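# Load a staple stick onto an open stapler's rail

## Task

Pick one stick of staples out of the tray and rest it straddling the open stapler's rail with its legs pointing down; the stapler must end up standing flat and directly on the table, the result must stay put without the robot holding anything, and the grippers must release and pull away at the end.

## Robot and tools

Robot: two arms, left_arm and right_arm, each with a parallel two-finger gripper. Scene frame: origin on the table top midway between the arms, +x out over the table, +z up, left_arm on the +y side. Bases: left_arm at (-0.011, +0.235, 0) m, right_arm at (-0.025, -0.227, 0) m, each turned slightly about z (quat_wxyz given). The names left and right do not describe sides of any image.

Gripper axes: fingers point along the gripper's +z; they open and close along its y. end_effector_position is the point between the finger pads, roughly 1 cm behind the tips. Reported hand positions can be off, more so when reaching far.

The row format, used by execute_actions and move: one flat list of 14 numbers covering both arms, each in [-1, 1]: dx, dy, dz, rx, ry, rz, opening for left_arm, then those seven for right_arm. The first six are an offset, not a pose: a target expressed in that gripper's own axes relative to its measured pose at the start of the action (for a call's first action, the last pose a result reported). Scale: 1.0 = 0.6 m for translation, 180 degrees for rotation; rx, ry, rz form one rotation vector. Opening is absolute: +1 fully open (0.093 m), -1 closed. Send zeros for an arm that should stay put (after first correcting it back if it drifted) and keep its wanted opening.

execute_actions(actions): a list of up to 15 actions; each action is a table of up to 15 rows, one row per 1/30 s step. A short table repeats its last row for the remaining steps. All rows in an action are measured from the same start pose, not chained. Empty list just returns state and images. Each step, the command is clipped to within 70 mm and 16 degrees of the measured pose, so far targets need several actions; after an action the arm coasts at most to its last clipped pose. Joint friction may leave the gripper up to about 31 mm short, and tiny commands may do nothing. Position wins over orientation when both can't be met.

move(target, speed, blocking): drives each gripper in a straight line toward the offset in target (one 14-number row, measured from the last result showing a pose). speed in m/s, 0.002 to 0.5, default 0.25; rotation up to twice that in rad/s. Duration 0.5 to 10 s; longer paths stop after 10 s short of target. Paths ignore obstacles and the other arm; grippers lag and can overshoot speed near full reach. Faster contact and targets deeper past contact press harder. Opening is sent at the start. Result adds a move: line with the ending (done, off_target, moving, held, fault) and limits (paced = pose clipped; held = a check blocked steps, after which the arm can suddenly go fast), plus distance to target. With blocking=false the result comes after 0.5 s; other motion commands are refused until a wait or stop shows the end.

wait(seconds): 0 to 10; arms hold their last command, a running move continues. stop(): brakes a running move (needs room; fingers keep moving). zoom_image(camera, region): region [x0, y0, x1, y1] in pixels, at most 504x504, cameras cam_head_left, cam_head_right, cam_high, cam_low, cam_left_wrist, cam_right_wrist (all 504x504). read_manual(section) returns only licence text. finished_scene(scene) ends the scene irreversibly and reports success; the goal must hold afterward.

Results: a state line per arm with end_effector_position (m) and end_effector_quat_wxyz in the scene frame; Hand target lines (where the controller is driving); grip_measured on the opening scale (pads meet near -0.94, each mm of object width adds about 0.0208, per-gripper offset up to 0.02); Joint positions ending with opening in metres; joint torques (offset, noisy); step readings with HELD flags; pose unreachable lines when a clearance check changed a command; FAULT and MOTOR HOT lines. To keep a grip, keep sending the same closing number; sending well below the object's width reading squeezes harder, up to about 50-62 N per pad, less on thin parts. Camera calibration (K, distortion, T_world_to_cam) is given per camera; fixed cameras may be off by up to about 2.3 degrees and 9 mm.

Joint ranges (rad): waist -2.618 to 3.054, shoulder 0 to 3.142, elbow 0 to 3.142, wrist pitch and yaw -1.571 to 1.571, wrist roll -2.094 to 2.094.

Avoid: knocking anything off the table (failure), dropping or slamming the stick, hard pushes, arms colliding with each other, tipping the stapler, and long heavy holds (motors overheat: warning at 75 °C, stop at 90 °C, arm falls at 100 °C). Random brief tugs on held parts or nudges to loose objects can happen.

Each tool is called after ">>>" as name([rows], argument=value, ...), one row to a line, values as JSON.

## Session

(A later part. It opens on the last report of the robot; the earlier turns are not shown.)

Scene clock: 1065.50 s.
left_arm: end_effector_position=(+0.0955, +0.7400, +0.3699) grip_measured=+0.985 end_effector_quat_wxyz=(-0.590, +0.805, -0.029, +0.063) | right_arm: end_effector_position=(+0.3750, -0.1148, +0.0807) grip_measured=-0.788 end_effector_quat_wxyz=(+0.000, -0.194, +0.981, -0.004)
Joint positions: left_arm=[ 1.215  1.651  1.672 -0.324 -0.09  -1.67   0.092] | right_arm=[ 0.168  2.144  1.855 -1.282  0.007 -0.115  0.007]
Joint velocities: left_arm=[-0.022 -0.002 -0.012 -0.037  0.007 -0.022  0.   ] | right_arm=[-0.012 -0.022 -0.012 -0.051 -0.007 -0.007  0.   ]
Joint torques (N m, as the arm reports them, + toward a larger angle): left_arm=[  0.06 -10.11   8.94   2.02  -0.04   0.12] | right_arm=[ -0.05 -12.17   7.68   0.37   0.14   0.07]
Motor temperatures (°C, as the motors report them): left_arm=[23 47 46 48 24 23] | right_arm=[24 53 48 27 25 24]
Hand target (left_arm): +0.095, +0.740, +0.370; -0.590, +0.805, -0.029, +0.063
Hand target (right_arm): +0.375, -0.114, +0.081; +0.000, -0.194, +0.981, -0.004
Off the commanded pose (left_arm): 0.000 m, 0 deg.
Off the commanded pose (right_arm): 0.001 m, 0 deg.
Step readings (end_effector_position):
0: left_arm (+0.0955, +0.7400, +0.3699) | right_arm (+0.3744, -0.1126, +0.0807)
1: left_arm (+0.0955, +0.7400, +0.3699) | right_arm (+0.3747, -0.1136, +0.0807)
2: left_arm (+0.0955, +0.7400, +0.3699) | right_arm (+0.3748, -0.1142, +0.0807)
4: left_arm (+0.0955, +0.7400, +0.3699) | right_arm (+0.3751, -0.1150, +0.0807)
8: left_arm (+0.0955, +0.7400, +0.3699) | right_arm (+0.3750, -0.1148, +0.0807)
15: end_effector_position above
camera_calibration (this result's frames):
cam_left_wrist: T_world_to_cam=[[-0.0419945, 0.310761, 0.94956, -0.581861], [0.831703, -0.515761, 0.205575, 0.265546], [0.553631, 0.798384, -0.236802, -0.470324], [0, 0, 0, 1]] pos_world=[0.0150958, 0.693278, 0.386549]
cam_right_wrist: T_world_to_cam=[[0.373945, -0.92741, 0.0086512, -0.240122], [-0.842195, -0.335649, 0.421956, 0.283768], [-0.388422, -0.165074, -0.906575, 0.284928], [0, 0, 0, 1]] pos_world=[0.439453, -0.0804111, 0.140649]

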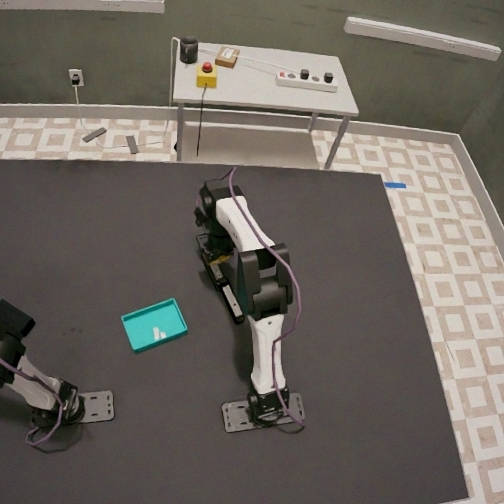

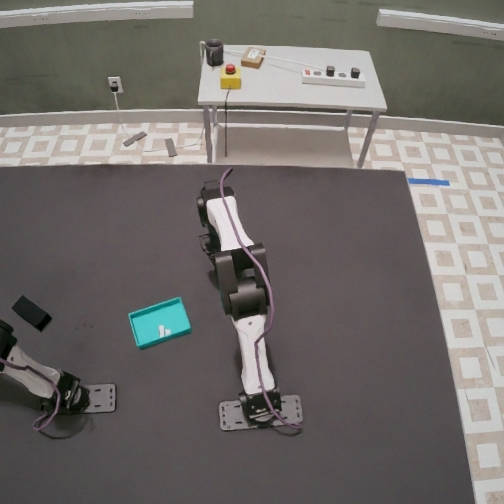

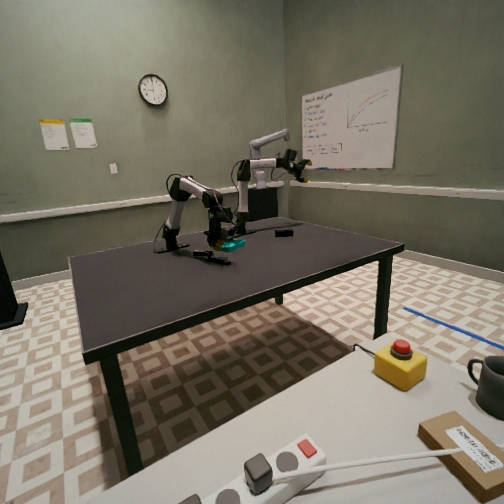

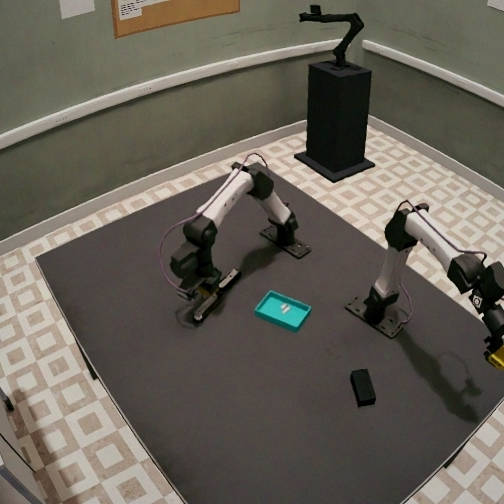

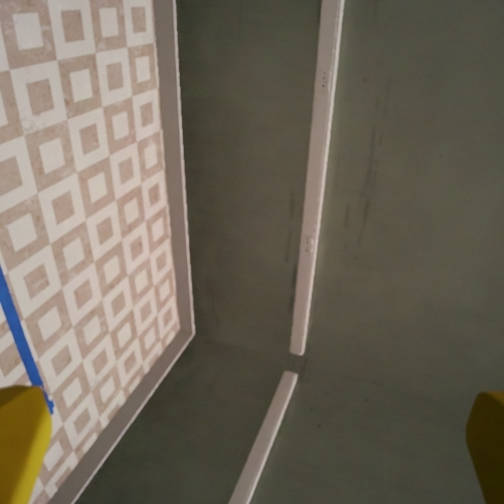

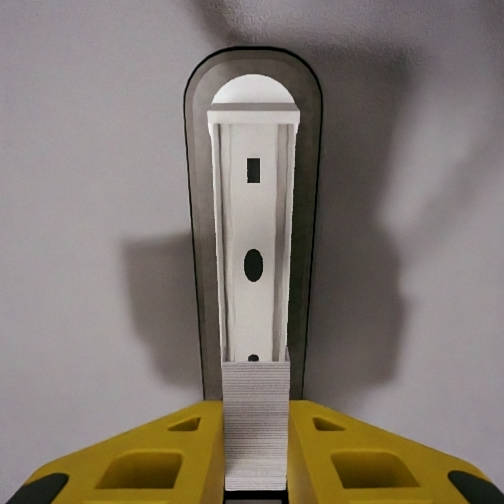

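>>> execute_actions([
  [[0,0,0,0,0,0,1,0,0,0.045,0,0,0,-0.8]],
])

Scene clock: 1074.63 s.
left_arm: end_effector_position=(+0.0955, +0.7400, +0.3699) grip_measured=+0.985 end_effector_quat_wxyz=(-0.590, +0.805, -0.029, +0.063) | right_arm: end_effector_position=(+0.3765, -0.1144, +0.0617) grip_measured=-0.788 end_effector_quat_wxyz=(+0.006, -0.194, +0.981, -0.003)
Joint positions: left_arm=[ 1.215  1.651  1.672 -0.324 -0.09  -1.67   0.092] | right_arm=[ 0.168  2.145  1.782 -1.197  0.007 -0.115  0.007]
Joint velocities: left_arm=[ 0.002  0.002  0.007 -0.022 -0.007 -0.051 -0.   ] | right_arm=[-0.007 -0.002 -0.012  0.051 -0.022 -0.051  0.   ]
Joint torques (N m, as the arm reports them, + toward a larger angle): left_arm=[  0.05 -10.     8.94   2.02  -0.04   0.08] | right_arm=[ -0.38 -11.42   5.94   0.47   0.12   0.06]
Motor temperatures (°C, as the motors report them): left_arm=[23 47 46 48 24 23] | right_arm=[24 55 48 27 25 24]
Hand target (left_arm): +0.095, +0.740, +0.370; -0.590, +0.805, -0.029, +0.063
Hand target (right_arm): +0.375, -0.115, +0.054; +0.000, -0.194, +0.981, -0.004
Off the commanded pose (left_arm): 0.000 m, 0 deg.
Off the commanded pose (right_arm): 0.008 m, 1 deg.
Step readings (end_effector_position):
0: left_arm (+0.0955, +0.7400, +0.3699) | right_arm (+0.3750, -0.1148, +0.0807)
1: left_arm (+0.0955, +0.7400, +0.3699) | right_arm (+0.3755, -0.1147, +0.0784)
2: left_arm (+0.0955, +0.7400, +0.3699) | right_arm (+0.3756, -0.1147, +0.0752)
4: left_arm (+0.0955, +0.7400, +0.3699) | right_arm (+0.3730, -0.1154, +0.0672)
8: left_arm (+0.0955, +0.7400, +0.3699) | right_arm (+0.3722, -0.1156, +0.0617)
15: end_effector_position above
camera_calibration (this result's frames):
cam_left_wrist: T_world_to_cam=[[-0.0419945, 0.310761, 0.94956, -0.581861], [0.831703, -0.515761, 0.205575, 0.265546], [0.553631, 0.798384, -0.236802, -0.470324], [0, 0, 0, 1]] pos_world=[0.0150958, 0.693278, 0.386549]
cam_right_wrist: T_world_to_cam=[[0.373847, -0.927438, 0.00984024, -0.240159], [-0.846634, -0.336904, 0.411954, 0.295257], [-0.378747, -0.162339, -0.911151, 0.265328], [0, 0, 0, 1]] pos_world=[0.44025, -0.0801858, 0.122485]

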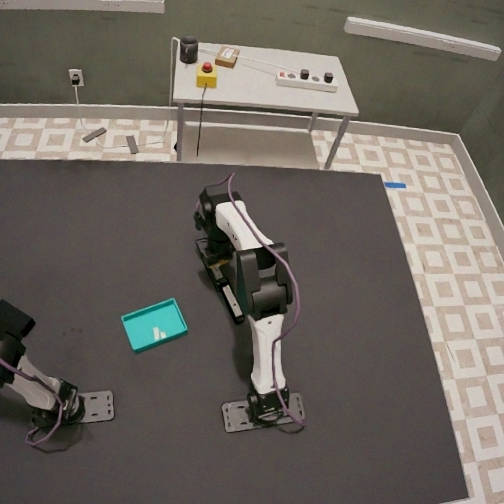

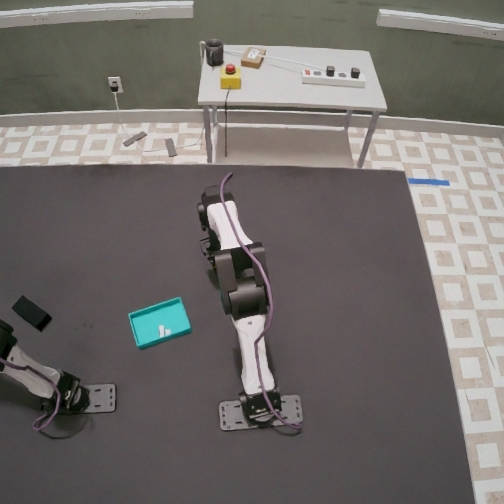

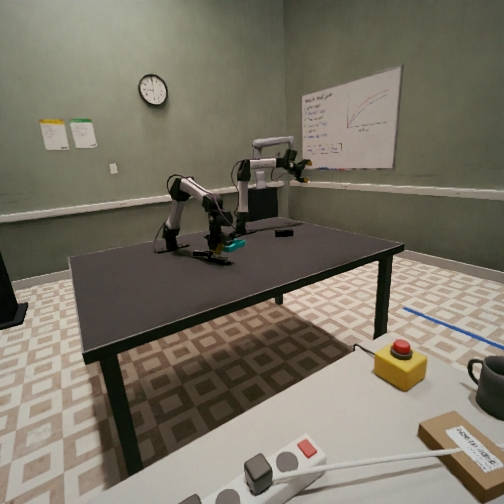

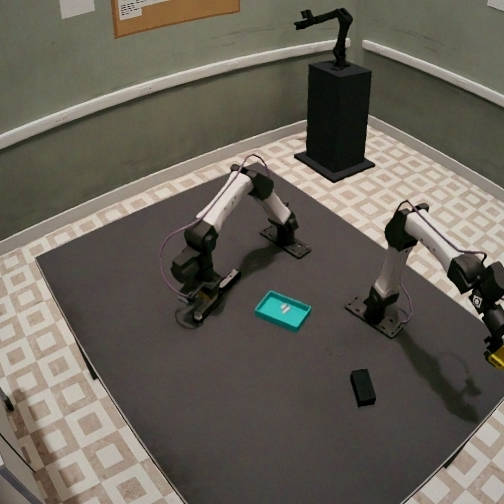

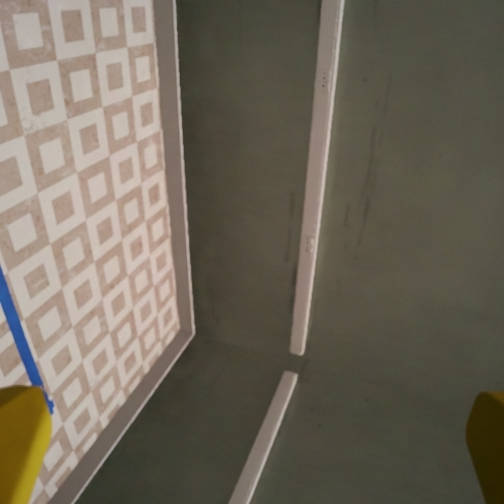

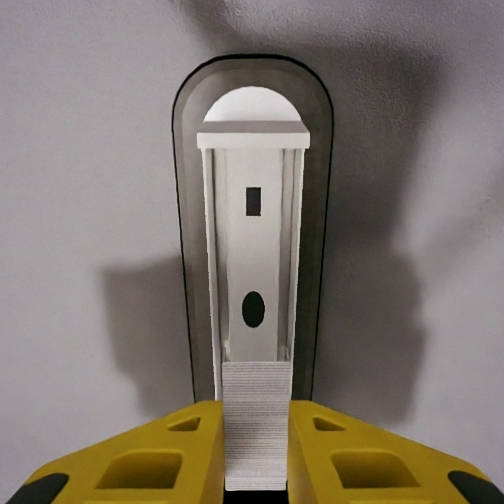

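>>> zoom_image(camera="cam_right_wrist", region=[180,280,330,430])

Region (180, 280, 330, 430) of cam_right_wrist's 504x504 image, scaled by 3.360, with more detail than that image has.

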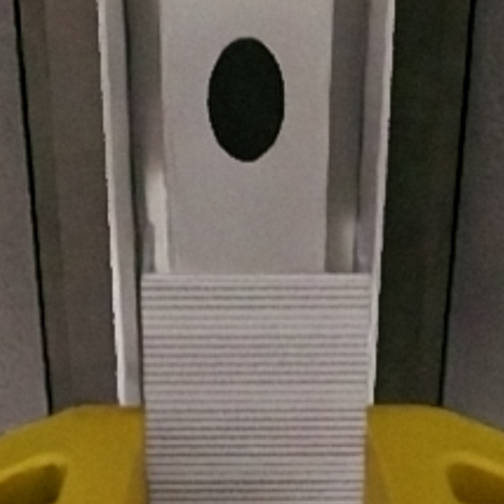

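>>> execute_actions([
  [[0,0,0,0,0,0,1,0,0.001,0.033,0,0,0,-0.8]],
])

>>> zoom_image(camera="cam_right_wrist", region=[180,280,330,430])

Scene clock: 1091.70 s.
left_arm: end_effector_position=(+0.0955, +0.7400, +0.3699) grip_measured=+0.985 end_effector_quat_wxyz=(-0.590, +0.805, -0.029, +0.063) | right_arm: end_effector_position=(+0.3795, -0.1136, +0.0522) grip_measured=-0.788 end_effector_quat_wxyz=(+0.015, -0.194, +0.981, -0.002)
Joint positions: left_arm=[ 1.215  1.651  1.672 -0.324 -0.09  -1.67   0.092] | right_arm=[ 0.168  2.145  1.744 -1.14   0.007 -0.115  0.007]
Joint velocities: left_arm=[-0.002 -0.017 -0.012 -0.022 -0.007 -0.051 -0.   ] | right_arm=[ 0.007  0.012  0.002 -0.022  0.066 -0.007 -0.   ]
Joint torques (N m, as the arm reports them, + toward a larger angle): left_arm=[  0.14 -10.2    8.97   2.01  -0.03   0.11] | right_arm=[ -0.29 -11.26   5.73   0.5    0.09   0.03]
Motor temperatures (°C, as the motors report them): left_arm=[23 47 46 48 24 23] | right_arm=[24 56 46 27 25 24]
Hand target (left_arm): +0.095, +0.740, +0.370; -0.590, +0.805, -0.029, +0.063
Hand target (right_arm): +0.376, -0.114, +0.042; +0.006, -0.194, +0.981, -0.003
Off the commanded pose (left_arm): 0.000 m, 0 deg.
Off the commanded pose (right_arm): 0.011 m, 1 deg.
Step readings (end_effector_position):
0: left_arm (+0.0955, +0.7400, +0.3699) | right_arm (+0.3773, -0.1142, +0.0618)
1: left_arm (+0.0955, +0.7400, +0.3699) | right_arm (+0.3776, -0.1141, +0.0602)
2: left_arm (+0.0955, +0.7400, +0.3699) | right_arm (+0.3781, -0.1140, +0.0583)
4: left_arm (+0.0955, +0.7400, +0.3699) | right_arm (+0.3767, -0.1144, +0.0539)
8: left_arm (+0.0955, +0.7400, +0.3699) | right_arm (+0.3768, -0.1143, +0.0521)
15: end_effector_position above
camera_calibration (this result's frames):
cam_left_wrist: T_world_to_cam=[[-0.0419945, 0.310761, 0.94956, -0.581861], [0.831703, -0.515761, 0.205575, 0.265546], [0.553631, 0.798384, -0.236802, -0.470324], [0, 0, 0, 1]] pos_world=[0.0150958, 0.693278, 0.386549]
cam_right_wrist: T_world_to_cam=[[0.373652, -0.927493, 0.0118465, -0.24044], [-0.853891, -0.338956, 0.394942, 0.305449], [-0.36229, -0.157686, -0.91863, 0.252608], [0, 0, 0, 1]] pos_world=[0.442178, -0.0796406, 0.114267]

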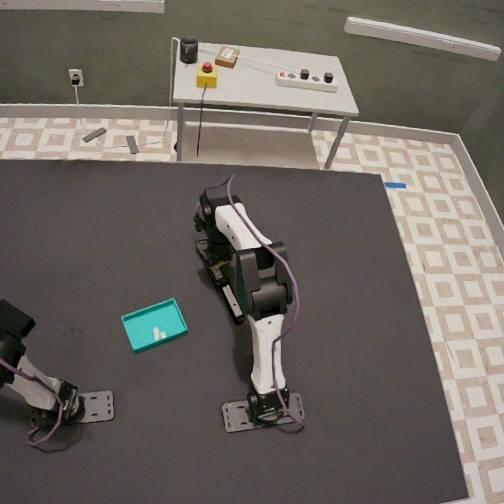

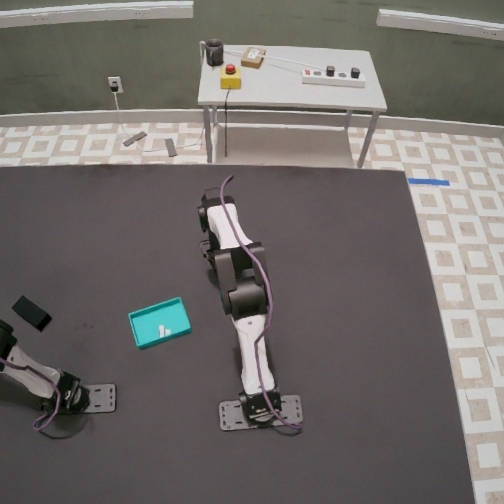

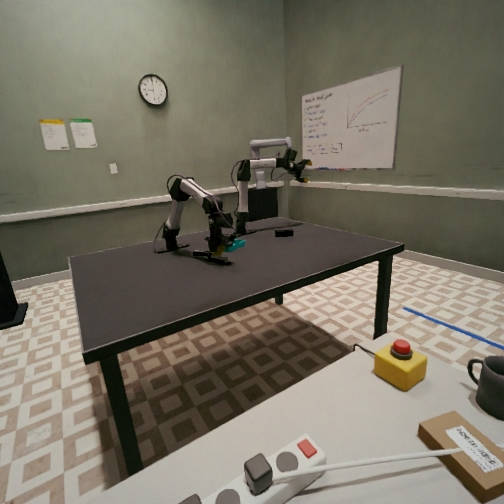

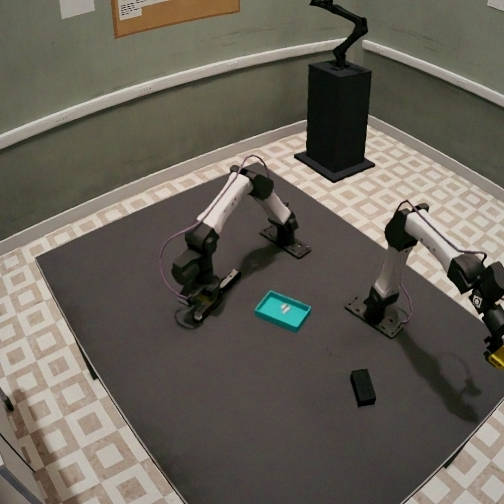

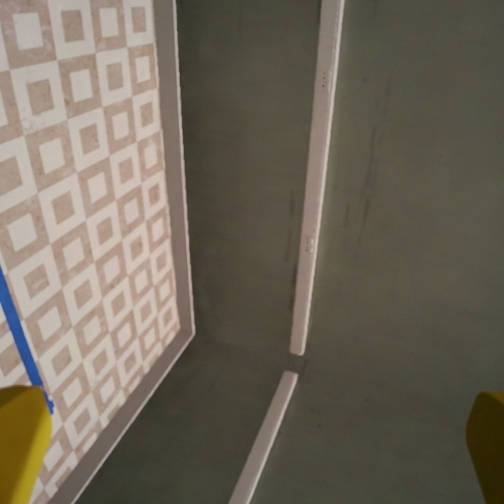

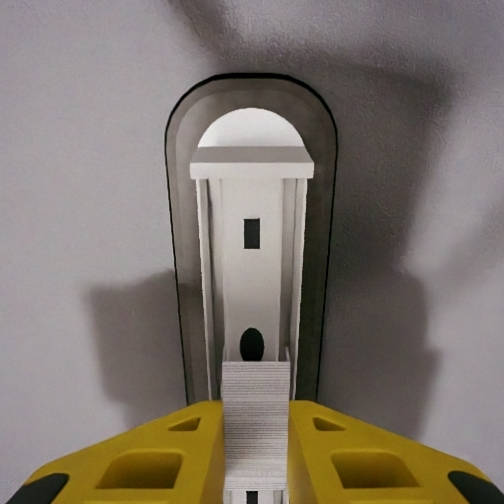

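Region (180, 280, 330, 430) of cam_right_wrist's 504x504 image, scaled by 3.360, with more detail than that image has.

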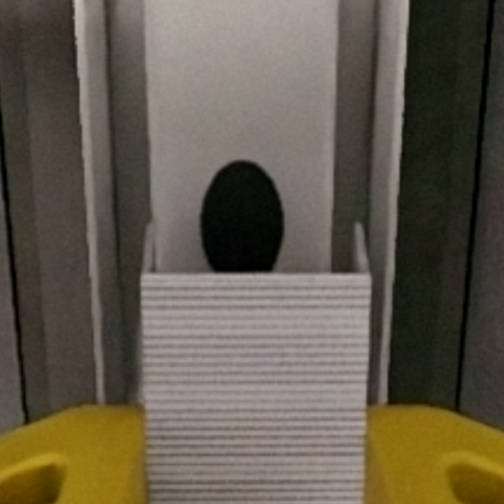

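>>> execute_actions([
  [[0,0,0,0,0,0,1,0.004,0.022,0,0,0,0,-0.8],[0,0,0,0,0,0,1,0.004,0.0015,0,0,0,0,-0.8]],
])

>>> zoom_image(camera="cam_right_wrist", region=[180,280,330,430])

Scene clock: 1100.37 s.
left_arm: end_effector_position=(+0.0955, +0.7400, +0.3699) grip_measured=+0.985 end_effector_quat_wxyz=(-0.590, +0.805, -0.029, +0.063) | right_arm: end_effector_position=(+0.3795, -0.1121, +0.0522) grip_measured=-0.788 end_effector_quat_wxyz=(+0.016, -0.194, +0.981, -0.002)
Joint positions: left_arm=[ 1.215  1.651  1.672 -0.324 -0.09  -1.67   0.092] | right_arm=[ 0.172  2.145  1.744 -1.138  0.007 -0.111  0.007]
Joint velocities: left_arm=[ 0.002 -0.002 -0.002 -0.051 -0.051  0.022 -0.   ] | right_arm=[ 0.012  0.002 -0.007  0.051 -0.037  0.051 -0.   ]
Joint torques (N m, as the arm reports them, + toward a larger angle): left_arm=[  0.21 -10.1    9.03   2.03  -0.04   0.11] | right_arm=[ -0.51 -12.88   6.05   0.47   0.08   0.02]
Motor temperatures (°C, as the motors report them): left_arm=[23 47 46 48 24 23] | right_arm=[24 57 45 27 25 24]
Hand target (left_arm): +0.095, +0.740, +0.370; -0.590, +0.805, -0.029, +0.063
Hand target (right_arm): +0.377, -0.114, +0.052; +0.015, -0.194, +0.981, -0.002
Off the commanded pose (left_arm): 0.000 m, 0 deg.
Off the commanded pose (right_arm): 0.003 m, 0 deg.
Step readings (end_effector_position):
0: left_arm (+0.0955, +0.7400, +0.3699) | right_arm (+0.3799, -0.1135, +0.0522)
1: left_arm (+0.0955, +0.7400, +0.3699) | right_arm (+0.3797, -0.1127, +0.0522)
2: left_arm (+0.0955, +0.7400, +0.3699) | right_arm (+0.3796, -0.1124, +0.0522)
4: left_arm (+0.0955, +0.7400, +0.3699) | right_arm (+0.3795, -0.1121, +0.0522)
8: left_arm (+0.0955, +0.7400, +0.3699) | right_arm (+0.3795, -0.1121, +0.0522)
15: end_effector_position above
camera_calibration (this result's frames):
cam_left_wrist: T_world_to_cam=[[-0.0419945, 0.310761, 0.94956, -0.581861], [0.831703, -0.515761, 0.205575, 0.265546], [0.553631, 0.798384, -0.236802, -0.470324], [0, 0, 0, 1]] pos_world=[0.0150958, 0.693278, 0.386549]
cam_right_wrist: T_world_to_cam=[[0.372924, -0.927785, 0.0119238, -0.238817], [-0.854869, -0.338563, 0.393158, 0.306511], [-0.36073, -0.156812, -0.919393, 0.252424], [0, 0, 0, 1]] pos_world=[0.442144, -0.078215, 0.114417]

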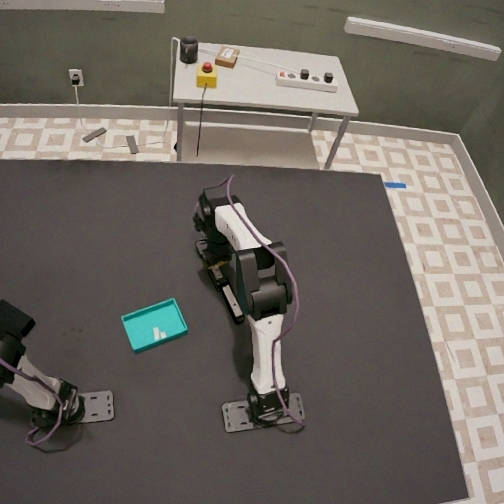

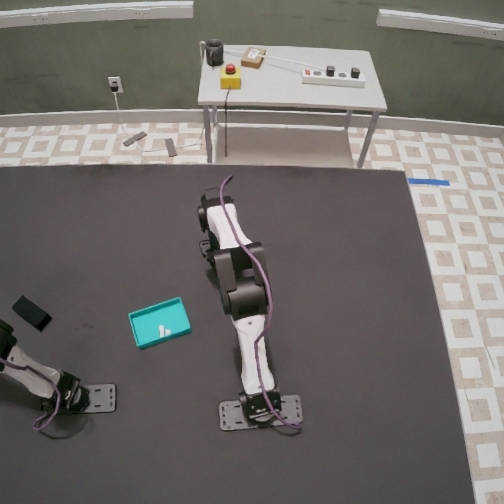

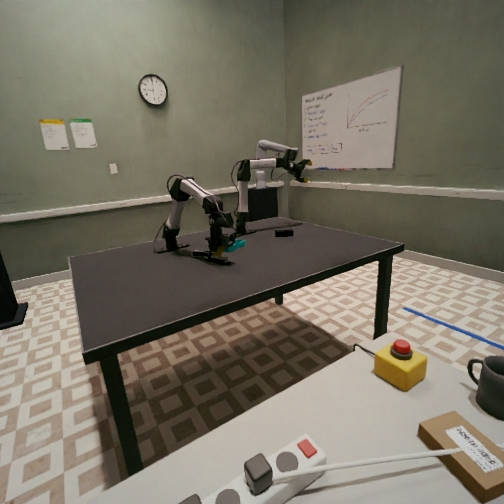

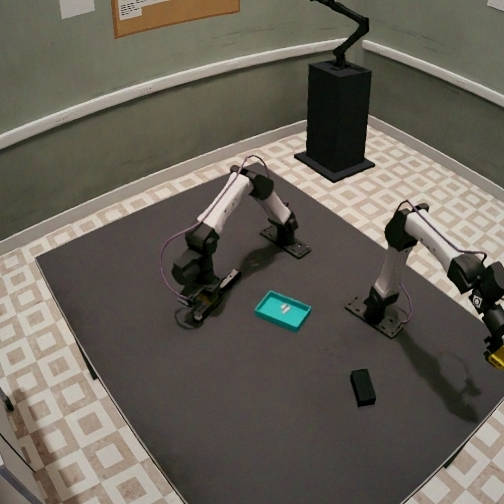

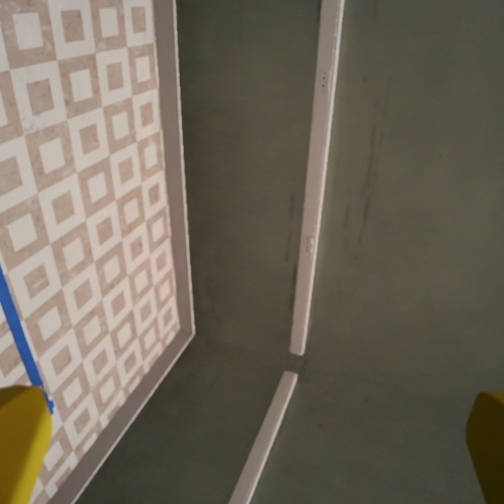

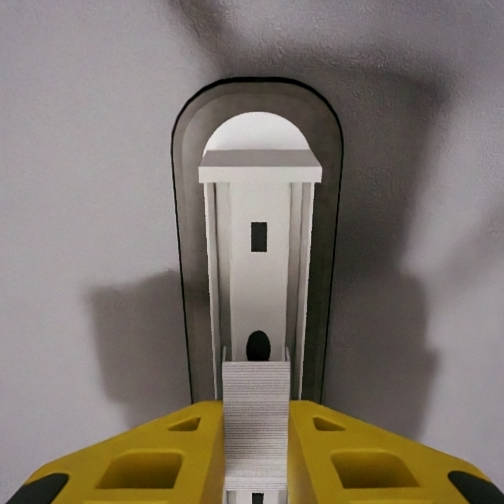

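Region (180, 280, 330, 430) of cam_right_wrist's 504x504 image, scaled by 3.360, with more detail than that image has.

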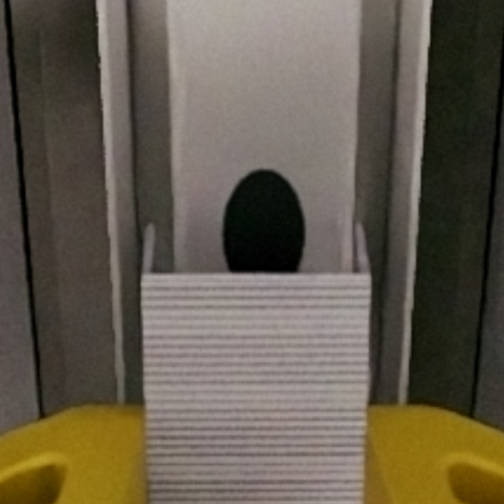

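>>> execute_actions([
  [[0,0,0,0,0,0,1,0.006,0,0.033,0,0,0,-0.8]],
])

>>> zoom_image(camera="cam_right_wrist", region=[180,280,330,430])

Scene clock: 1109.77 s.
left_arm: end_effector_position=(+0.0955, +0.7400, +0.3699) grip_measured=+0.985 end_effector_quat_wxyz=(-0.590, +0.805, -0.029, +0.063) | right_arm: end_effector_position=(+0.3806, -0.1122, +0.0453) grip_measured=-0.788 end_effector_quat_wxyz=(+0.024, -0.193, +0.981, -0.003)
Joint positions: left_arm=[ 1.215  1.651  1.672 -0.324 -0.09  -1.67   0.092] | right_arm=[ 0.172  2.139  1.706 -1.09   0.009 -0.111  0.007]
Joint velocities: left_arm=[-0.007  0.007  0.012 -0.007 -0.037 -0.022 -0.001] | right_arm=[ 0.012  0.002  0.002 -0.007 -0.007  0.022  0.001]
Joint torques (N m, as the arm reports them, + toward a larger angle): left_arm=[  0.11 -10.08   8.89   2.03  -0.03   0.09] | right_arm=[ -0.32 -11.39   4.36   0.74   0.09   0.02]
Motor temperatures (°C, as the motors report them): left_arm=[23 47 46 48 24 23] | right_arm=[24 58 45 27 25 24]
Hand target (left_arm): +0.095, +0.740, +0.370; -0.590, +0.805, -0.029, +0.063
Hand target (right_arm): +0.377, -0.113, +0.033; +0.016, -0.194, +0.981, -0.002
Off the commanded pose (left_arm): 0.000 m, 0 deg.
Off the commanded pose (right_arm): 0.014 m, 1 deg.
Step readings (end_effector_position):
0: left_arm (+0.0955, +0.7400, +0.3699) | right_arm (+0.3795, -0.1121, +0.0522)
1: left_arm (+0.0955, +0.7400, +0.3699) | right_arm (+0.3799, -0.1120, +0.0505)
2: left_arm (+0.0955, +0.7400, +0.3699) | right_arm (+0.3797, -0.1121, +0.0480)
4: left_arm (+0.0955, +0.7400, +0.3699) | right_arm (+0.3794, -0.1124, +0.0458)
8: left_arm (+0.0955, +0.7400, +0.3699) | right_arm (+0.3806, -0.1122, +0.0453)
15: end_effector_position above
camera_calibration (this result's frames):
cam_left_wrist: T_world_to_cam=[[-0.0419945, 0.310761, 0.94956, -0.581861], [0.831703, -0.515761, 0.205575, 0.265546], [0.553631, 0.798384, -0.236802, -0.470324], [0, 0, 0, 1]] pos_world=[0.0150958, 0.693278, 0.386549]
cam_right_wrist: T_world_to_cam=[[0.372624, -0.927848, 0.0158077, -0.23929], [-0.860948, -0.3393, 0.379004, 0.312993], [-0.346294, -0.154836, -0.92526, 0.241416], [0, 0, 0, 1]] pos_world=[0.442237, -0.0784465, 0.108529]

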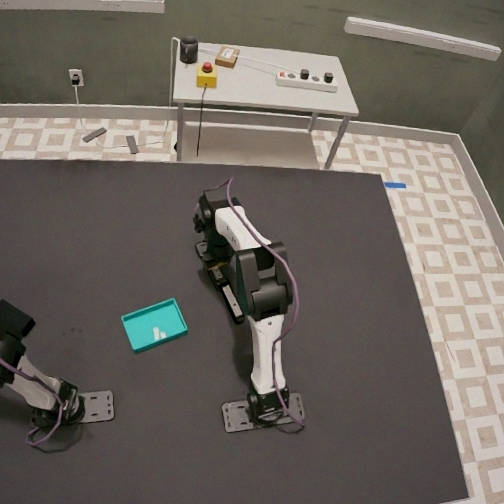

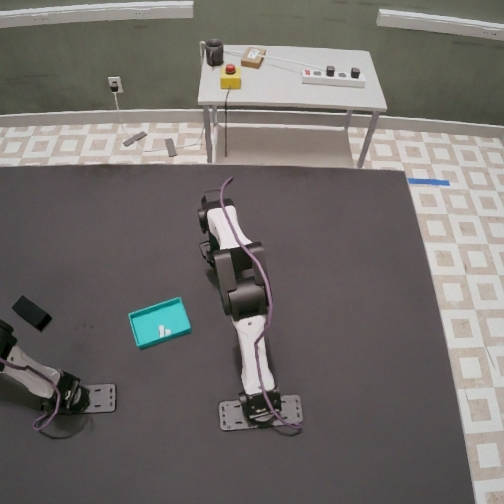

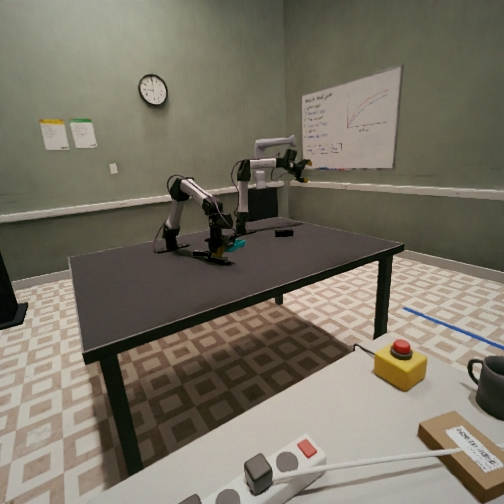

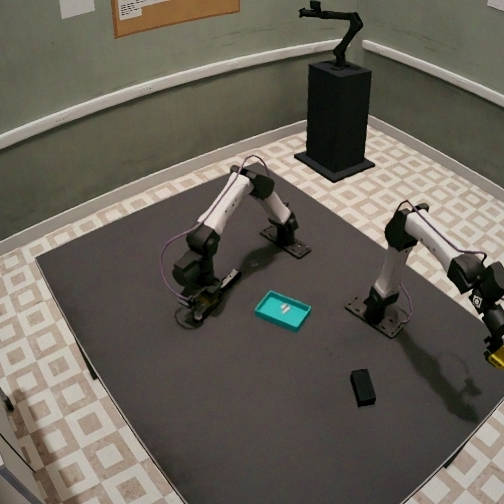

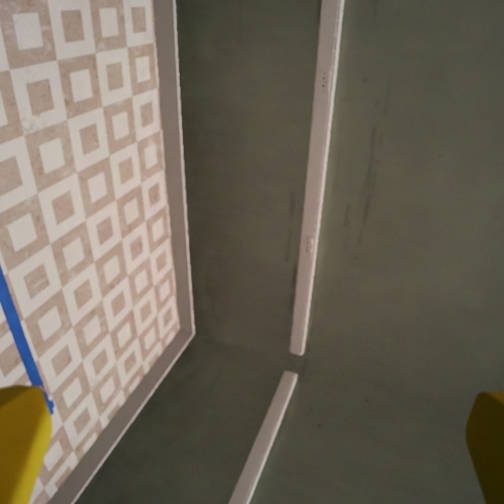

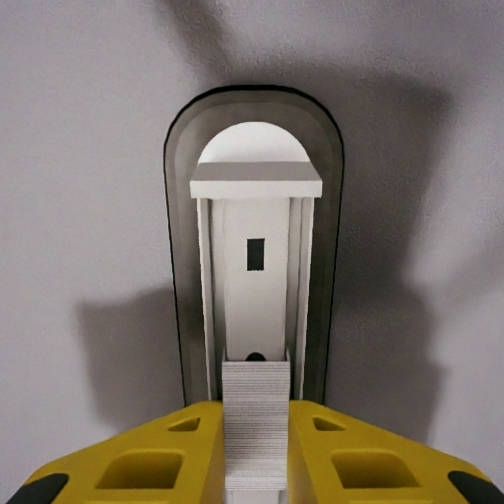

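Region (180, 280, 330, 430) of cam_right_wrist's 504x504 image, scaled by 3.360, with more detail than that image has.

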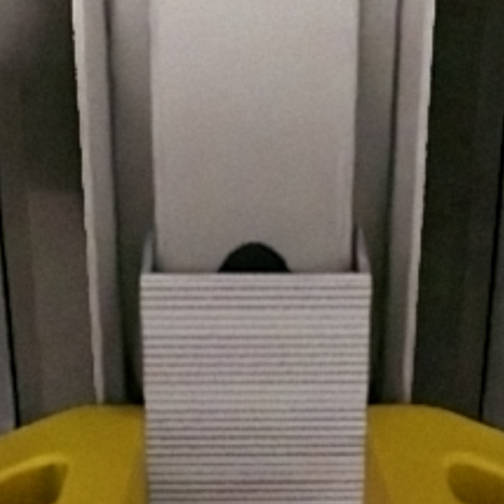

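>>> execute_actions([
  [[0,0,0,0,0,0,1,0,0,0,0,0,0,-0.8]],
  [[0,0,0,0,0,0,1,0,0,0,0,0,0,-0.66]],
  [[0,0,0,0,0,0,1,0,0,0,0,0,0,-0.5]],
  [[0,0,0,0,0,0,1,0.006,0,-0.06,0,0,0,-0.5]],
])

>>> zoom_image(camera="cam_right_wrist", region=[160,200,360,440])

Scene clock: 1121.30 s.
left_arm: end_effector_position=(+0.0955, +0.7400, +0.3699) grip_measured=+0.985 end_effector_quat_wxyz=(-0.590, +0.805, -0.029, +0.063) | right_arm: end_effector_position=(+0.3762, -0.1134, +0.0795) grip_measured=-0.502 end_effector_quat_wxyz=(+0.028, -0.193, +0.981, -0.002)
Joint positions: left_arm=[ 1.215  1.651  1.672 -0.324 -0.09  -1.67   0.092] | right_arm=[ 0.172  2.093  1.771 -1.193  0.009 -0.111  0.021]
Joint velocities: left_arm=[ 0.007 -0.007  0.027 -0.022  0.022 -0.022 -0.   ] | right_arm=[ 0.012 -0.002 -0.017 -0.022  0.022 -0.037 -0.001]
Joint torques (N m, as the arm reports them, + toward a larger angle): left_arm=[  0.13 -10.08   9.     1.99  -0.04   0.07] | right_arm=[ -0.37 -11.72   8.88   0.4    0.14   0.02]
Motor temperatures (°C, as the motors report them): left_arm=[23 47 46 48 24 23] | right_arm=[24 59 44 27 25 24]
Hand target (left_arm): +0.095, +0.740, +0.370; -0.590, +0.805, -0.029, +0.063
Hand target (right_arm): +0.375, -0.114, +0.082; +0.025, -0.193, +0.981, -0.003
Off the commanded pose (left_arm): 0.000 m, 0 deg.
Off the commanded pose (right_arm): 0.003 m, 0 deg.
Step readings (end_effector_position; steps 1 to 15: 1st action; 16 to 30: 2nd action; 31 to 45: 3rd action; 46 to 60: 4th action):
0: left_arm (+0.0955, +0.7400, +0.3699) | right_arm (+0.3806, -0.1122, +0.0453)
1: left_arm (+0.0955, +0.7400, +0.3699) | right_arm (+0.3806, -0.1122, +0.0456)
2: left_arm (+0.0955, +0.7400, +0.3699) | right_arm (+0.3806, -0.1122, +0.0457)
4: left_arm (+0.0955, +0.7400, +0.3699) | right_arm (+0.3806, -0.1122, +0.0457)
8: left_arm (+0.0955, +0.7400, +0.3699) | right_arm (+0.3806, -0.1122, +0.0457)
15: left_arm (+0.0955, +0.7400, +0.3699) | right_arm (+0.3806, -0.1122, +0.0457)
16: left_arm (+0.0955, +0.7400, +0.3699) | right_arm (+0.3806, -0.1122, +0.0457)
17: left_arm (+0.0955, +0.7400, +0.3699) | right_arm (+0.3806, -0.1122, +0.0457)
19: left_arm (+0.0955, +0.7400, +0.3699) | right_arm (+0.3806, -0.1122, +0.0457)
23: left_arm (+0.0955, +0.7400, +0.3699) | right_arm (+0.3806, -0.1122, +0.0457)
30: left_arm (+0.0955, +0.7400, +0.3699) | right_arm (+0.3806, -0.1122, +0.0457)
31: left_arm (+0.0955, +0.7400, +0.3699) | right_arm (+0.3806, -0.1122, +0.0460)
32: left_arm (+0.0955, +0.7400, +0.3699) | right_arm (+0.3808, -0.1121, +0.0467)
34: left_arm (+0.0955, +0.7400, +0.3699) | right_arm (+0.3808, -0.1121, +0.0467)
38: left_arm (+0.0955, +0.7400, +0.3699) | right_arm (+0.3808, -0.1121, +0.0467)
45: left_arm (+0.0955, +0.7400, +0.3699) | right_arm (+0.3808, -0.1121, +0.0467)
46: left_arm (+0.0955, +0.7400, +0.3699) | right_arm (+0.3797, -0.1124, +0.0488)
47: left_arm (+0.0955, +0.7400, +0.3699) | right_arm (+0.3780, -0.1129, +0.0520)
49: left_arm (+0.0955, +0.7400, +0.3699) | right_arm (+0.3777, -0.1130, +0.0621)
53: left_arm (+0.0955, +0.7400, +0.3699) | right_arm (+0.3796, -0.1124, +0.0781)
60: end_effector_position above
camera_calibration (this result's frames):
cam_left_wrist: T_world_to_cam=[[-0.0419945, 0.310761, 0.94956, -0.581861], [0.831703, -0.515761, 0.205575, 0.265546], [0.553631, 0.798384, -0.236802, -0.470324], [0, 0, 0, 1]] pos_world=[0.0150958, 0.693278, 0.386549]
cam_right_wrist: T_world_to_cam=[[0.372499, -0.927884, 0.0166302, -0.23938], [-0.863838, -0.340128, 0.371613, 0.297347], [-0.339157, -0.152791, -0.928239, 0.269144], [0, 0, 0, 1]] pos_world=[0.437311, -0.0798576, 0.143313]

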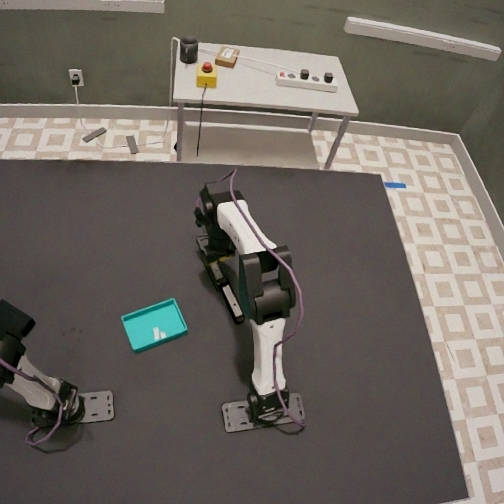

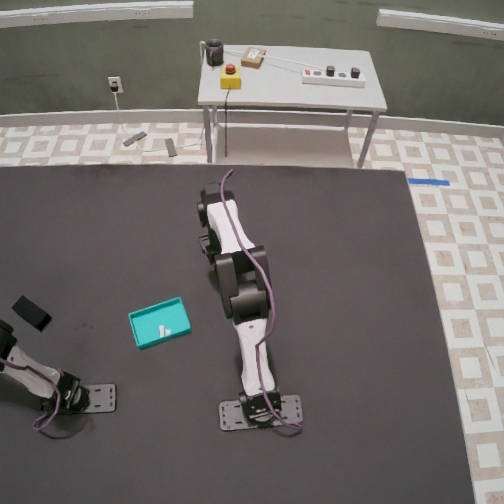

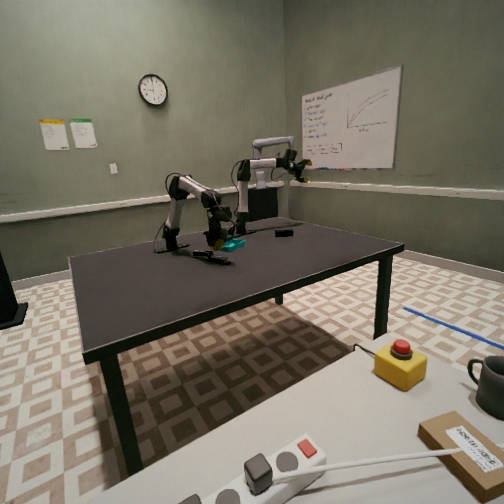

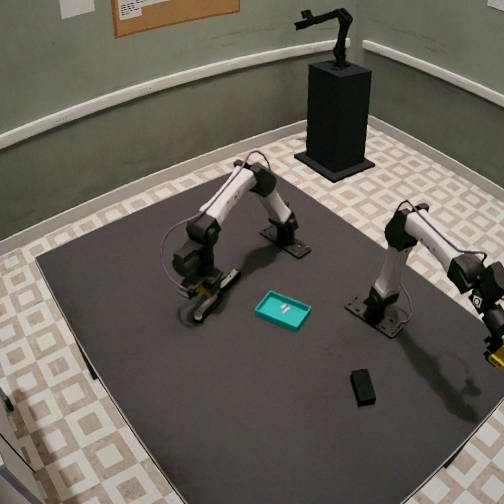

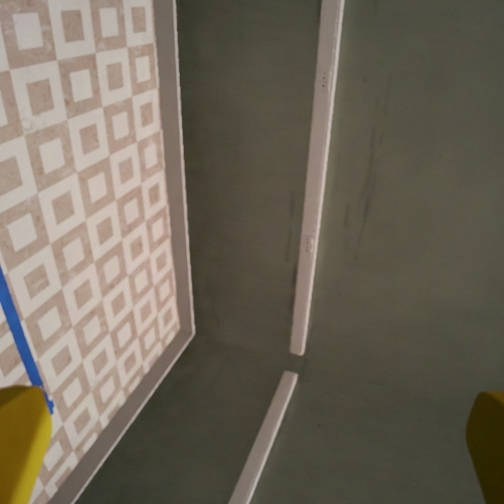

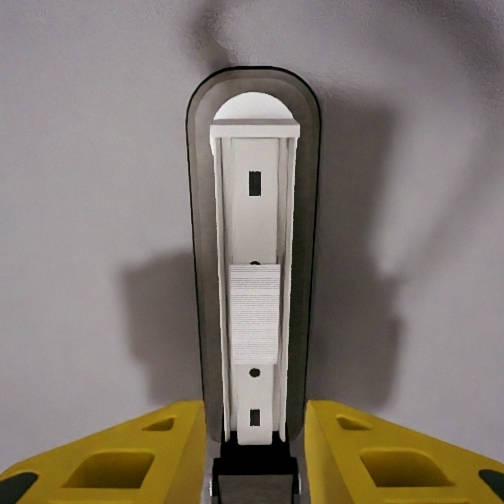

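Region (160, 200, 360, 440) of cam_right_wrist's 504x504 image, scaled by 2.100, with more detail than that image has.

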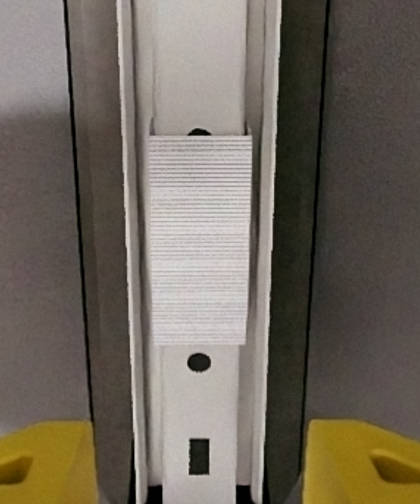

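Seated straight. Retreat and verify from the side.

>>> move(target=[0,0,0,0,0,0,1,0.15,0,-0.2,0,0,0,1], speed=0.3)

>>> zoom_image(camera="cam_high", region=[170,250,270,340])

>>> zoom_image(camera="cam_low", region=[180,235,250,275])

Scene clock: 1128.77 s.
left_arm: end_effector_position=(+0.0955, +0.7400, +0.3699) grip_measured=+0.985 end_effector_quat_wxyz=(-0.590, +0.805, -0.029, +0.063) | right_arm: end_effector_position=(+0.2858, -0.1459, +0.1919) grip_measured=+0.987 end_effector_quat_wxyz=(+0.028, -0.193, +0.981, -0.003)
Joint positions: left_arm=[ 1.215  1.651  1.672 -0.324 -0.09  -1.67   0.092] | right_arm=[ 0.152  1.73   1.73  -1.514  0.009 -0.129  0.093]
Joint velocities: left_arm=[-0.007 -0.017  0.012 -0.051  0.007  0.037  0.   ] | right_arm=[-0.002 -0.002 -0.002 -0.066  0.007 -0.007  0.   ]
Joint torques (N m, as the arm reports them, + toward a larger angle): left_arm=[  0.19 -10.2    8.95   2.02  -0.05   0.1 ] | right_arm=[-0.9  -8.    8.48  0.43  0.11 -0.12]
Motor temperatures (°C, as the motors report them): left_arm=[23 47 46 48 24 23] | right_arm=[24 59 45 27 25 24]
Hand target (left_arm): +0.095, +0.740, +0.370; -0.590, +0.805, -0.029, +0.063
Hand target (right_arm): +0.286, -0.148, +0.195; +0.028, -0.193, +0.981, -0.003
Off the commanded pose (left_arm): 0.000 m, 0 deg.
Off the commanded pose (right_arm): 0.004 m, 0 deg.
move: done
camera_calibration (this result's frames):
cam_left_wrist: T_world_to_cam=[[-0.0419945, 0.310761, 0.94956, -0.581861], [0.831703, -0.515761, 0.205575, 0.265546], [0.553631, 0.798384, -0.236802, -0.470324], [0, 0, 0, 1]] pos_world=[0.0150958, 0.693278, 0.386549]
cam_right_wrist: T_world_to_cam=[[0.371029, -0.928451, 0.0177933, -0.237629], [-0.864951, -0.338553, 0.370462, 0.167227], [-0.337932, -0.152842, -0.928677, 0.337584], [0, 0, 0, 1]] pos_world=[0.34689, -0.112415, 0.255784]

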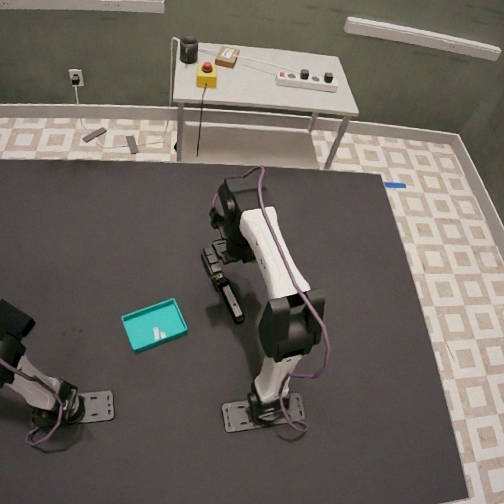

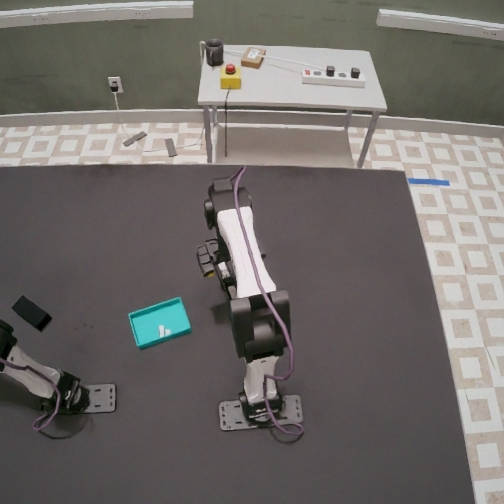

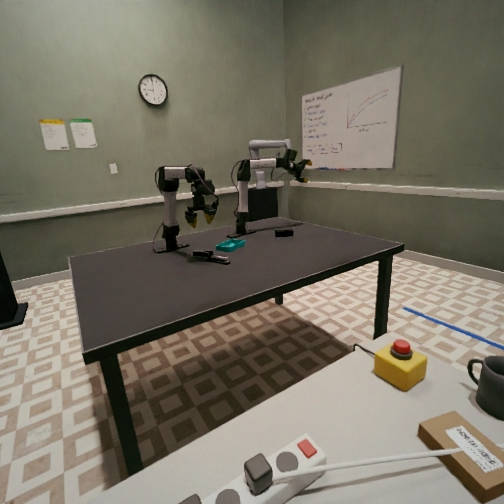

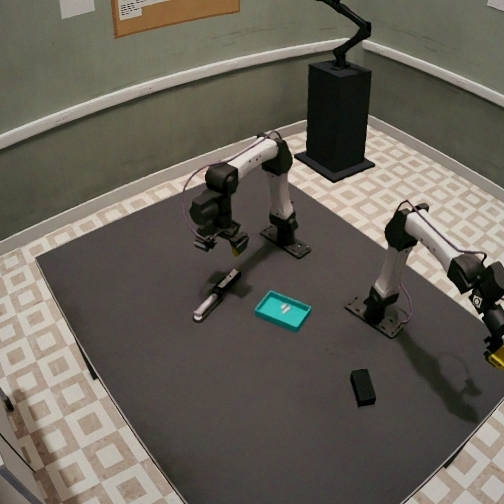

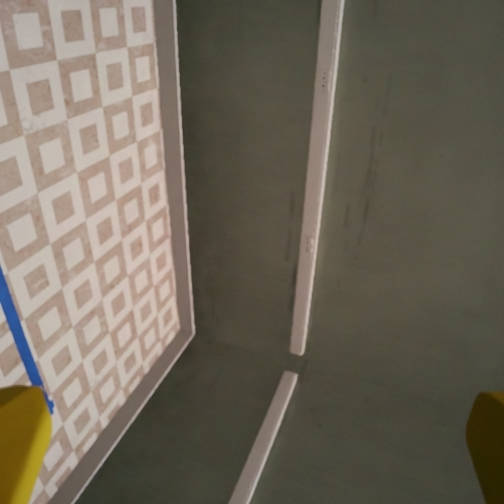

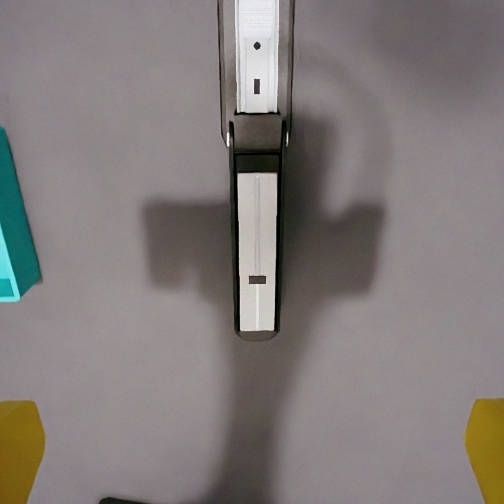

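Region (170, 250, 270, 340) of cam_high's 504x504 image, scaled by 5.040, with more detail than that image has; it fills the top 454 rows of this view, and the rest is white.

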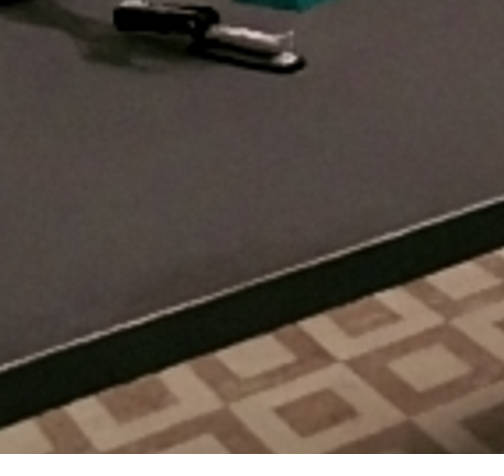

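Region (180, 235, 250, 275) of cam_low's 504x504 image, scaled by 7.200, with more detail than that image has; it fills the top 288 rows of this view, and the rest is white.

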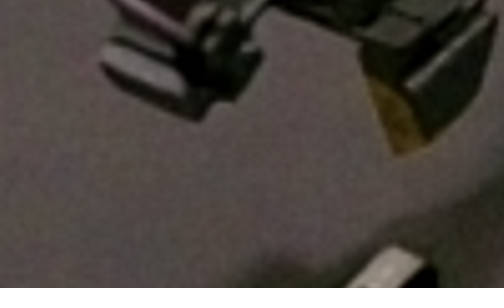

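>>> zoom_image(camera="cam_low", region=[185,260,250,325])

Region (185, 260, 250, 325) of cam_low's 504x504 image, scaled by 7.754, with more detail than that image has.

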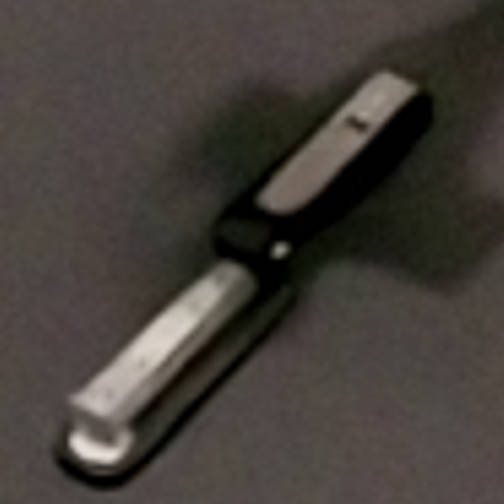

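Looks flush.

>>> finished_scene(scene=2)

The scene is finished: the task was done.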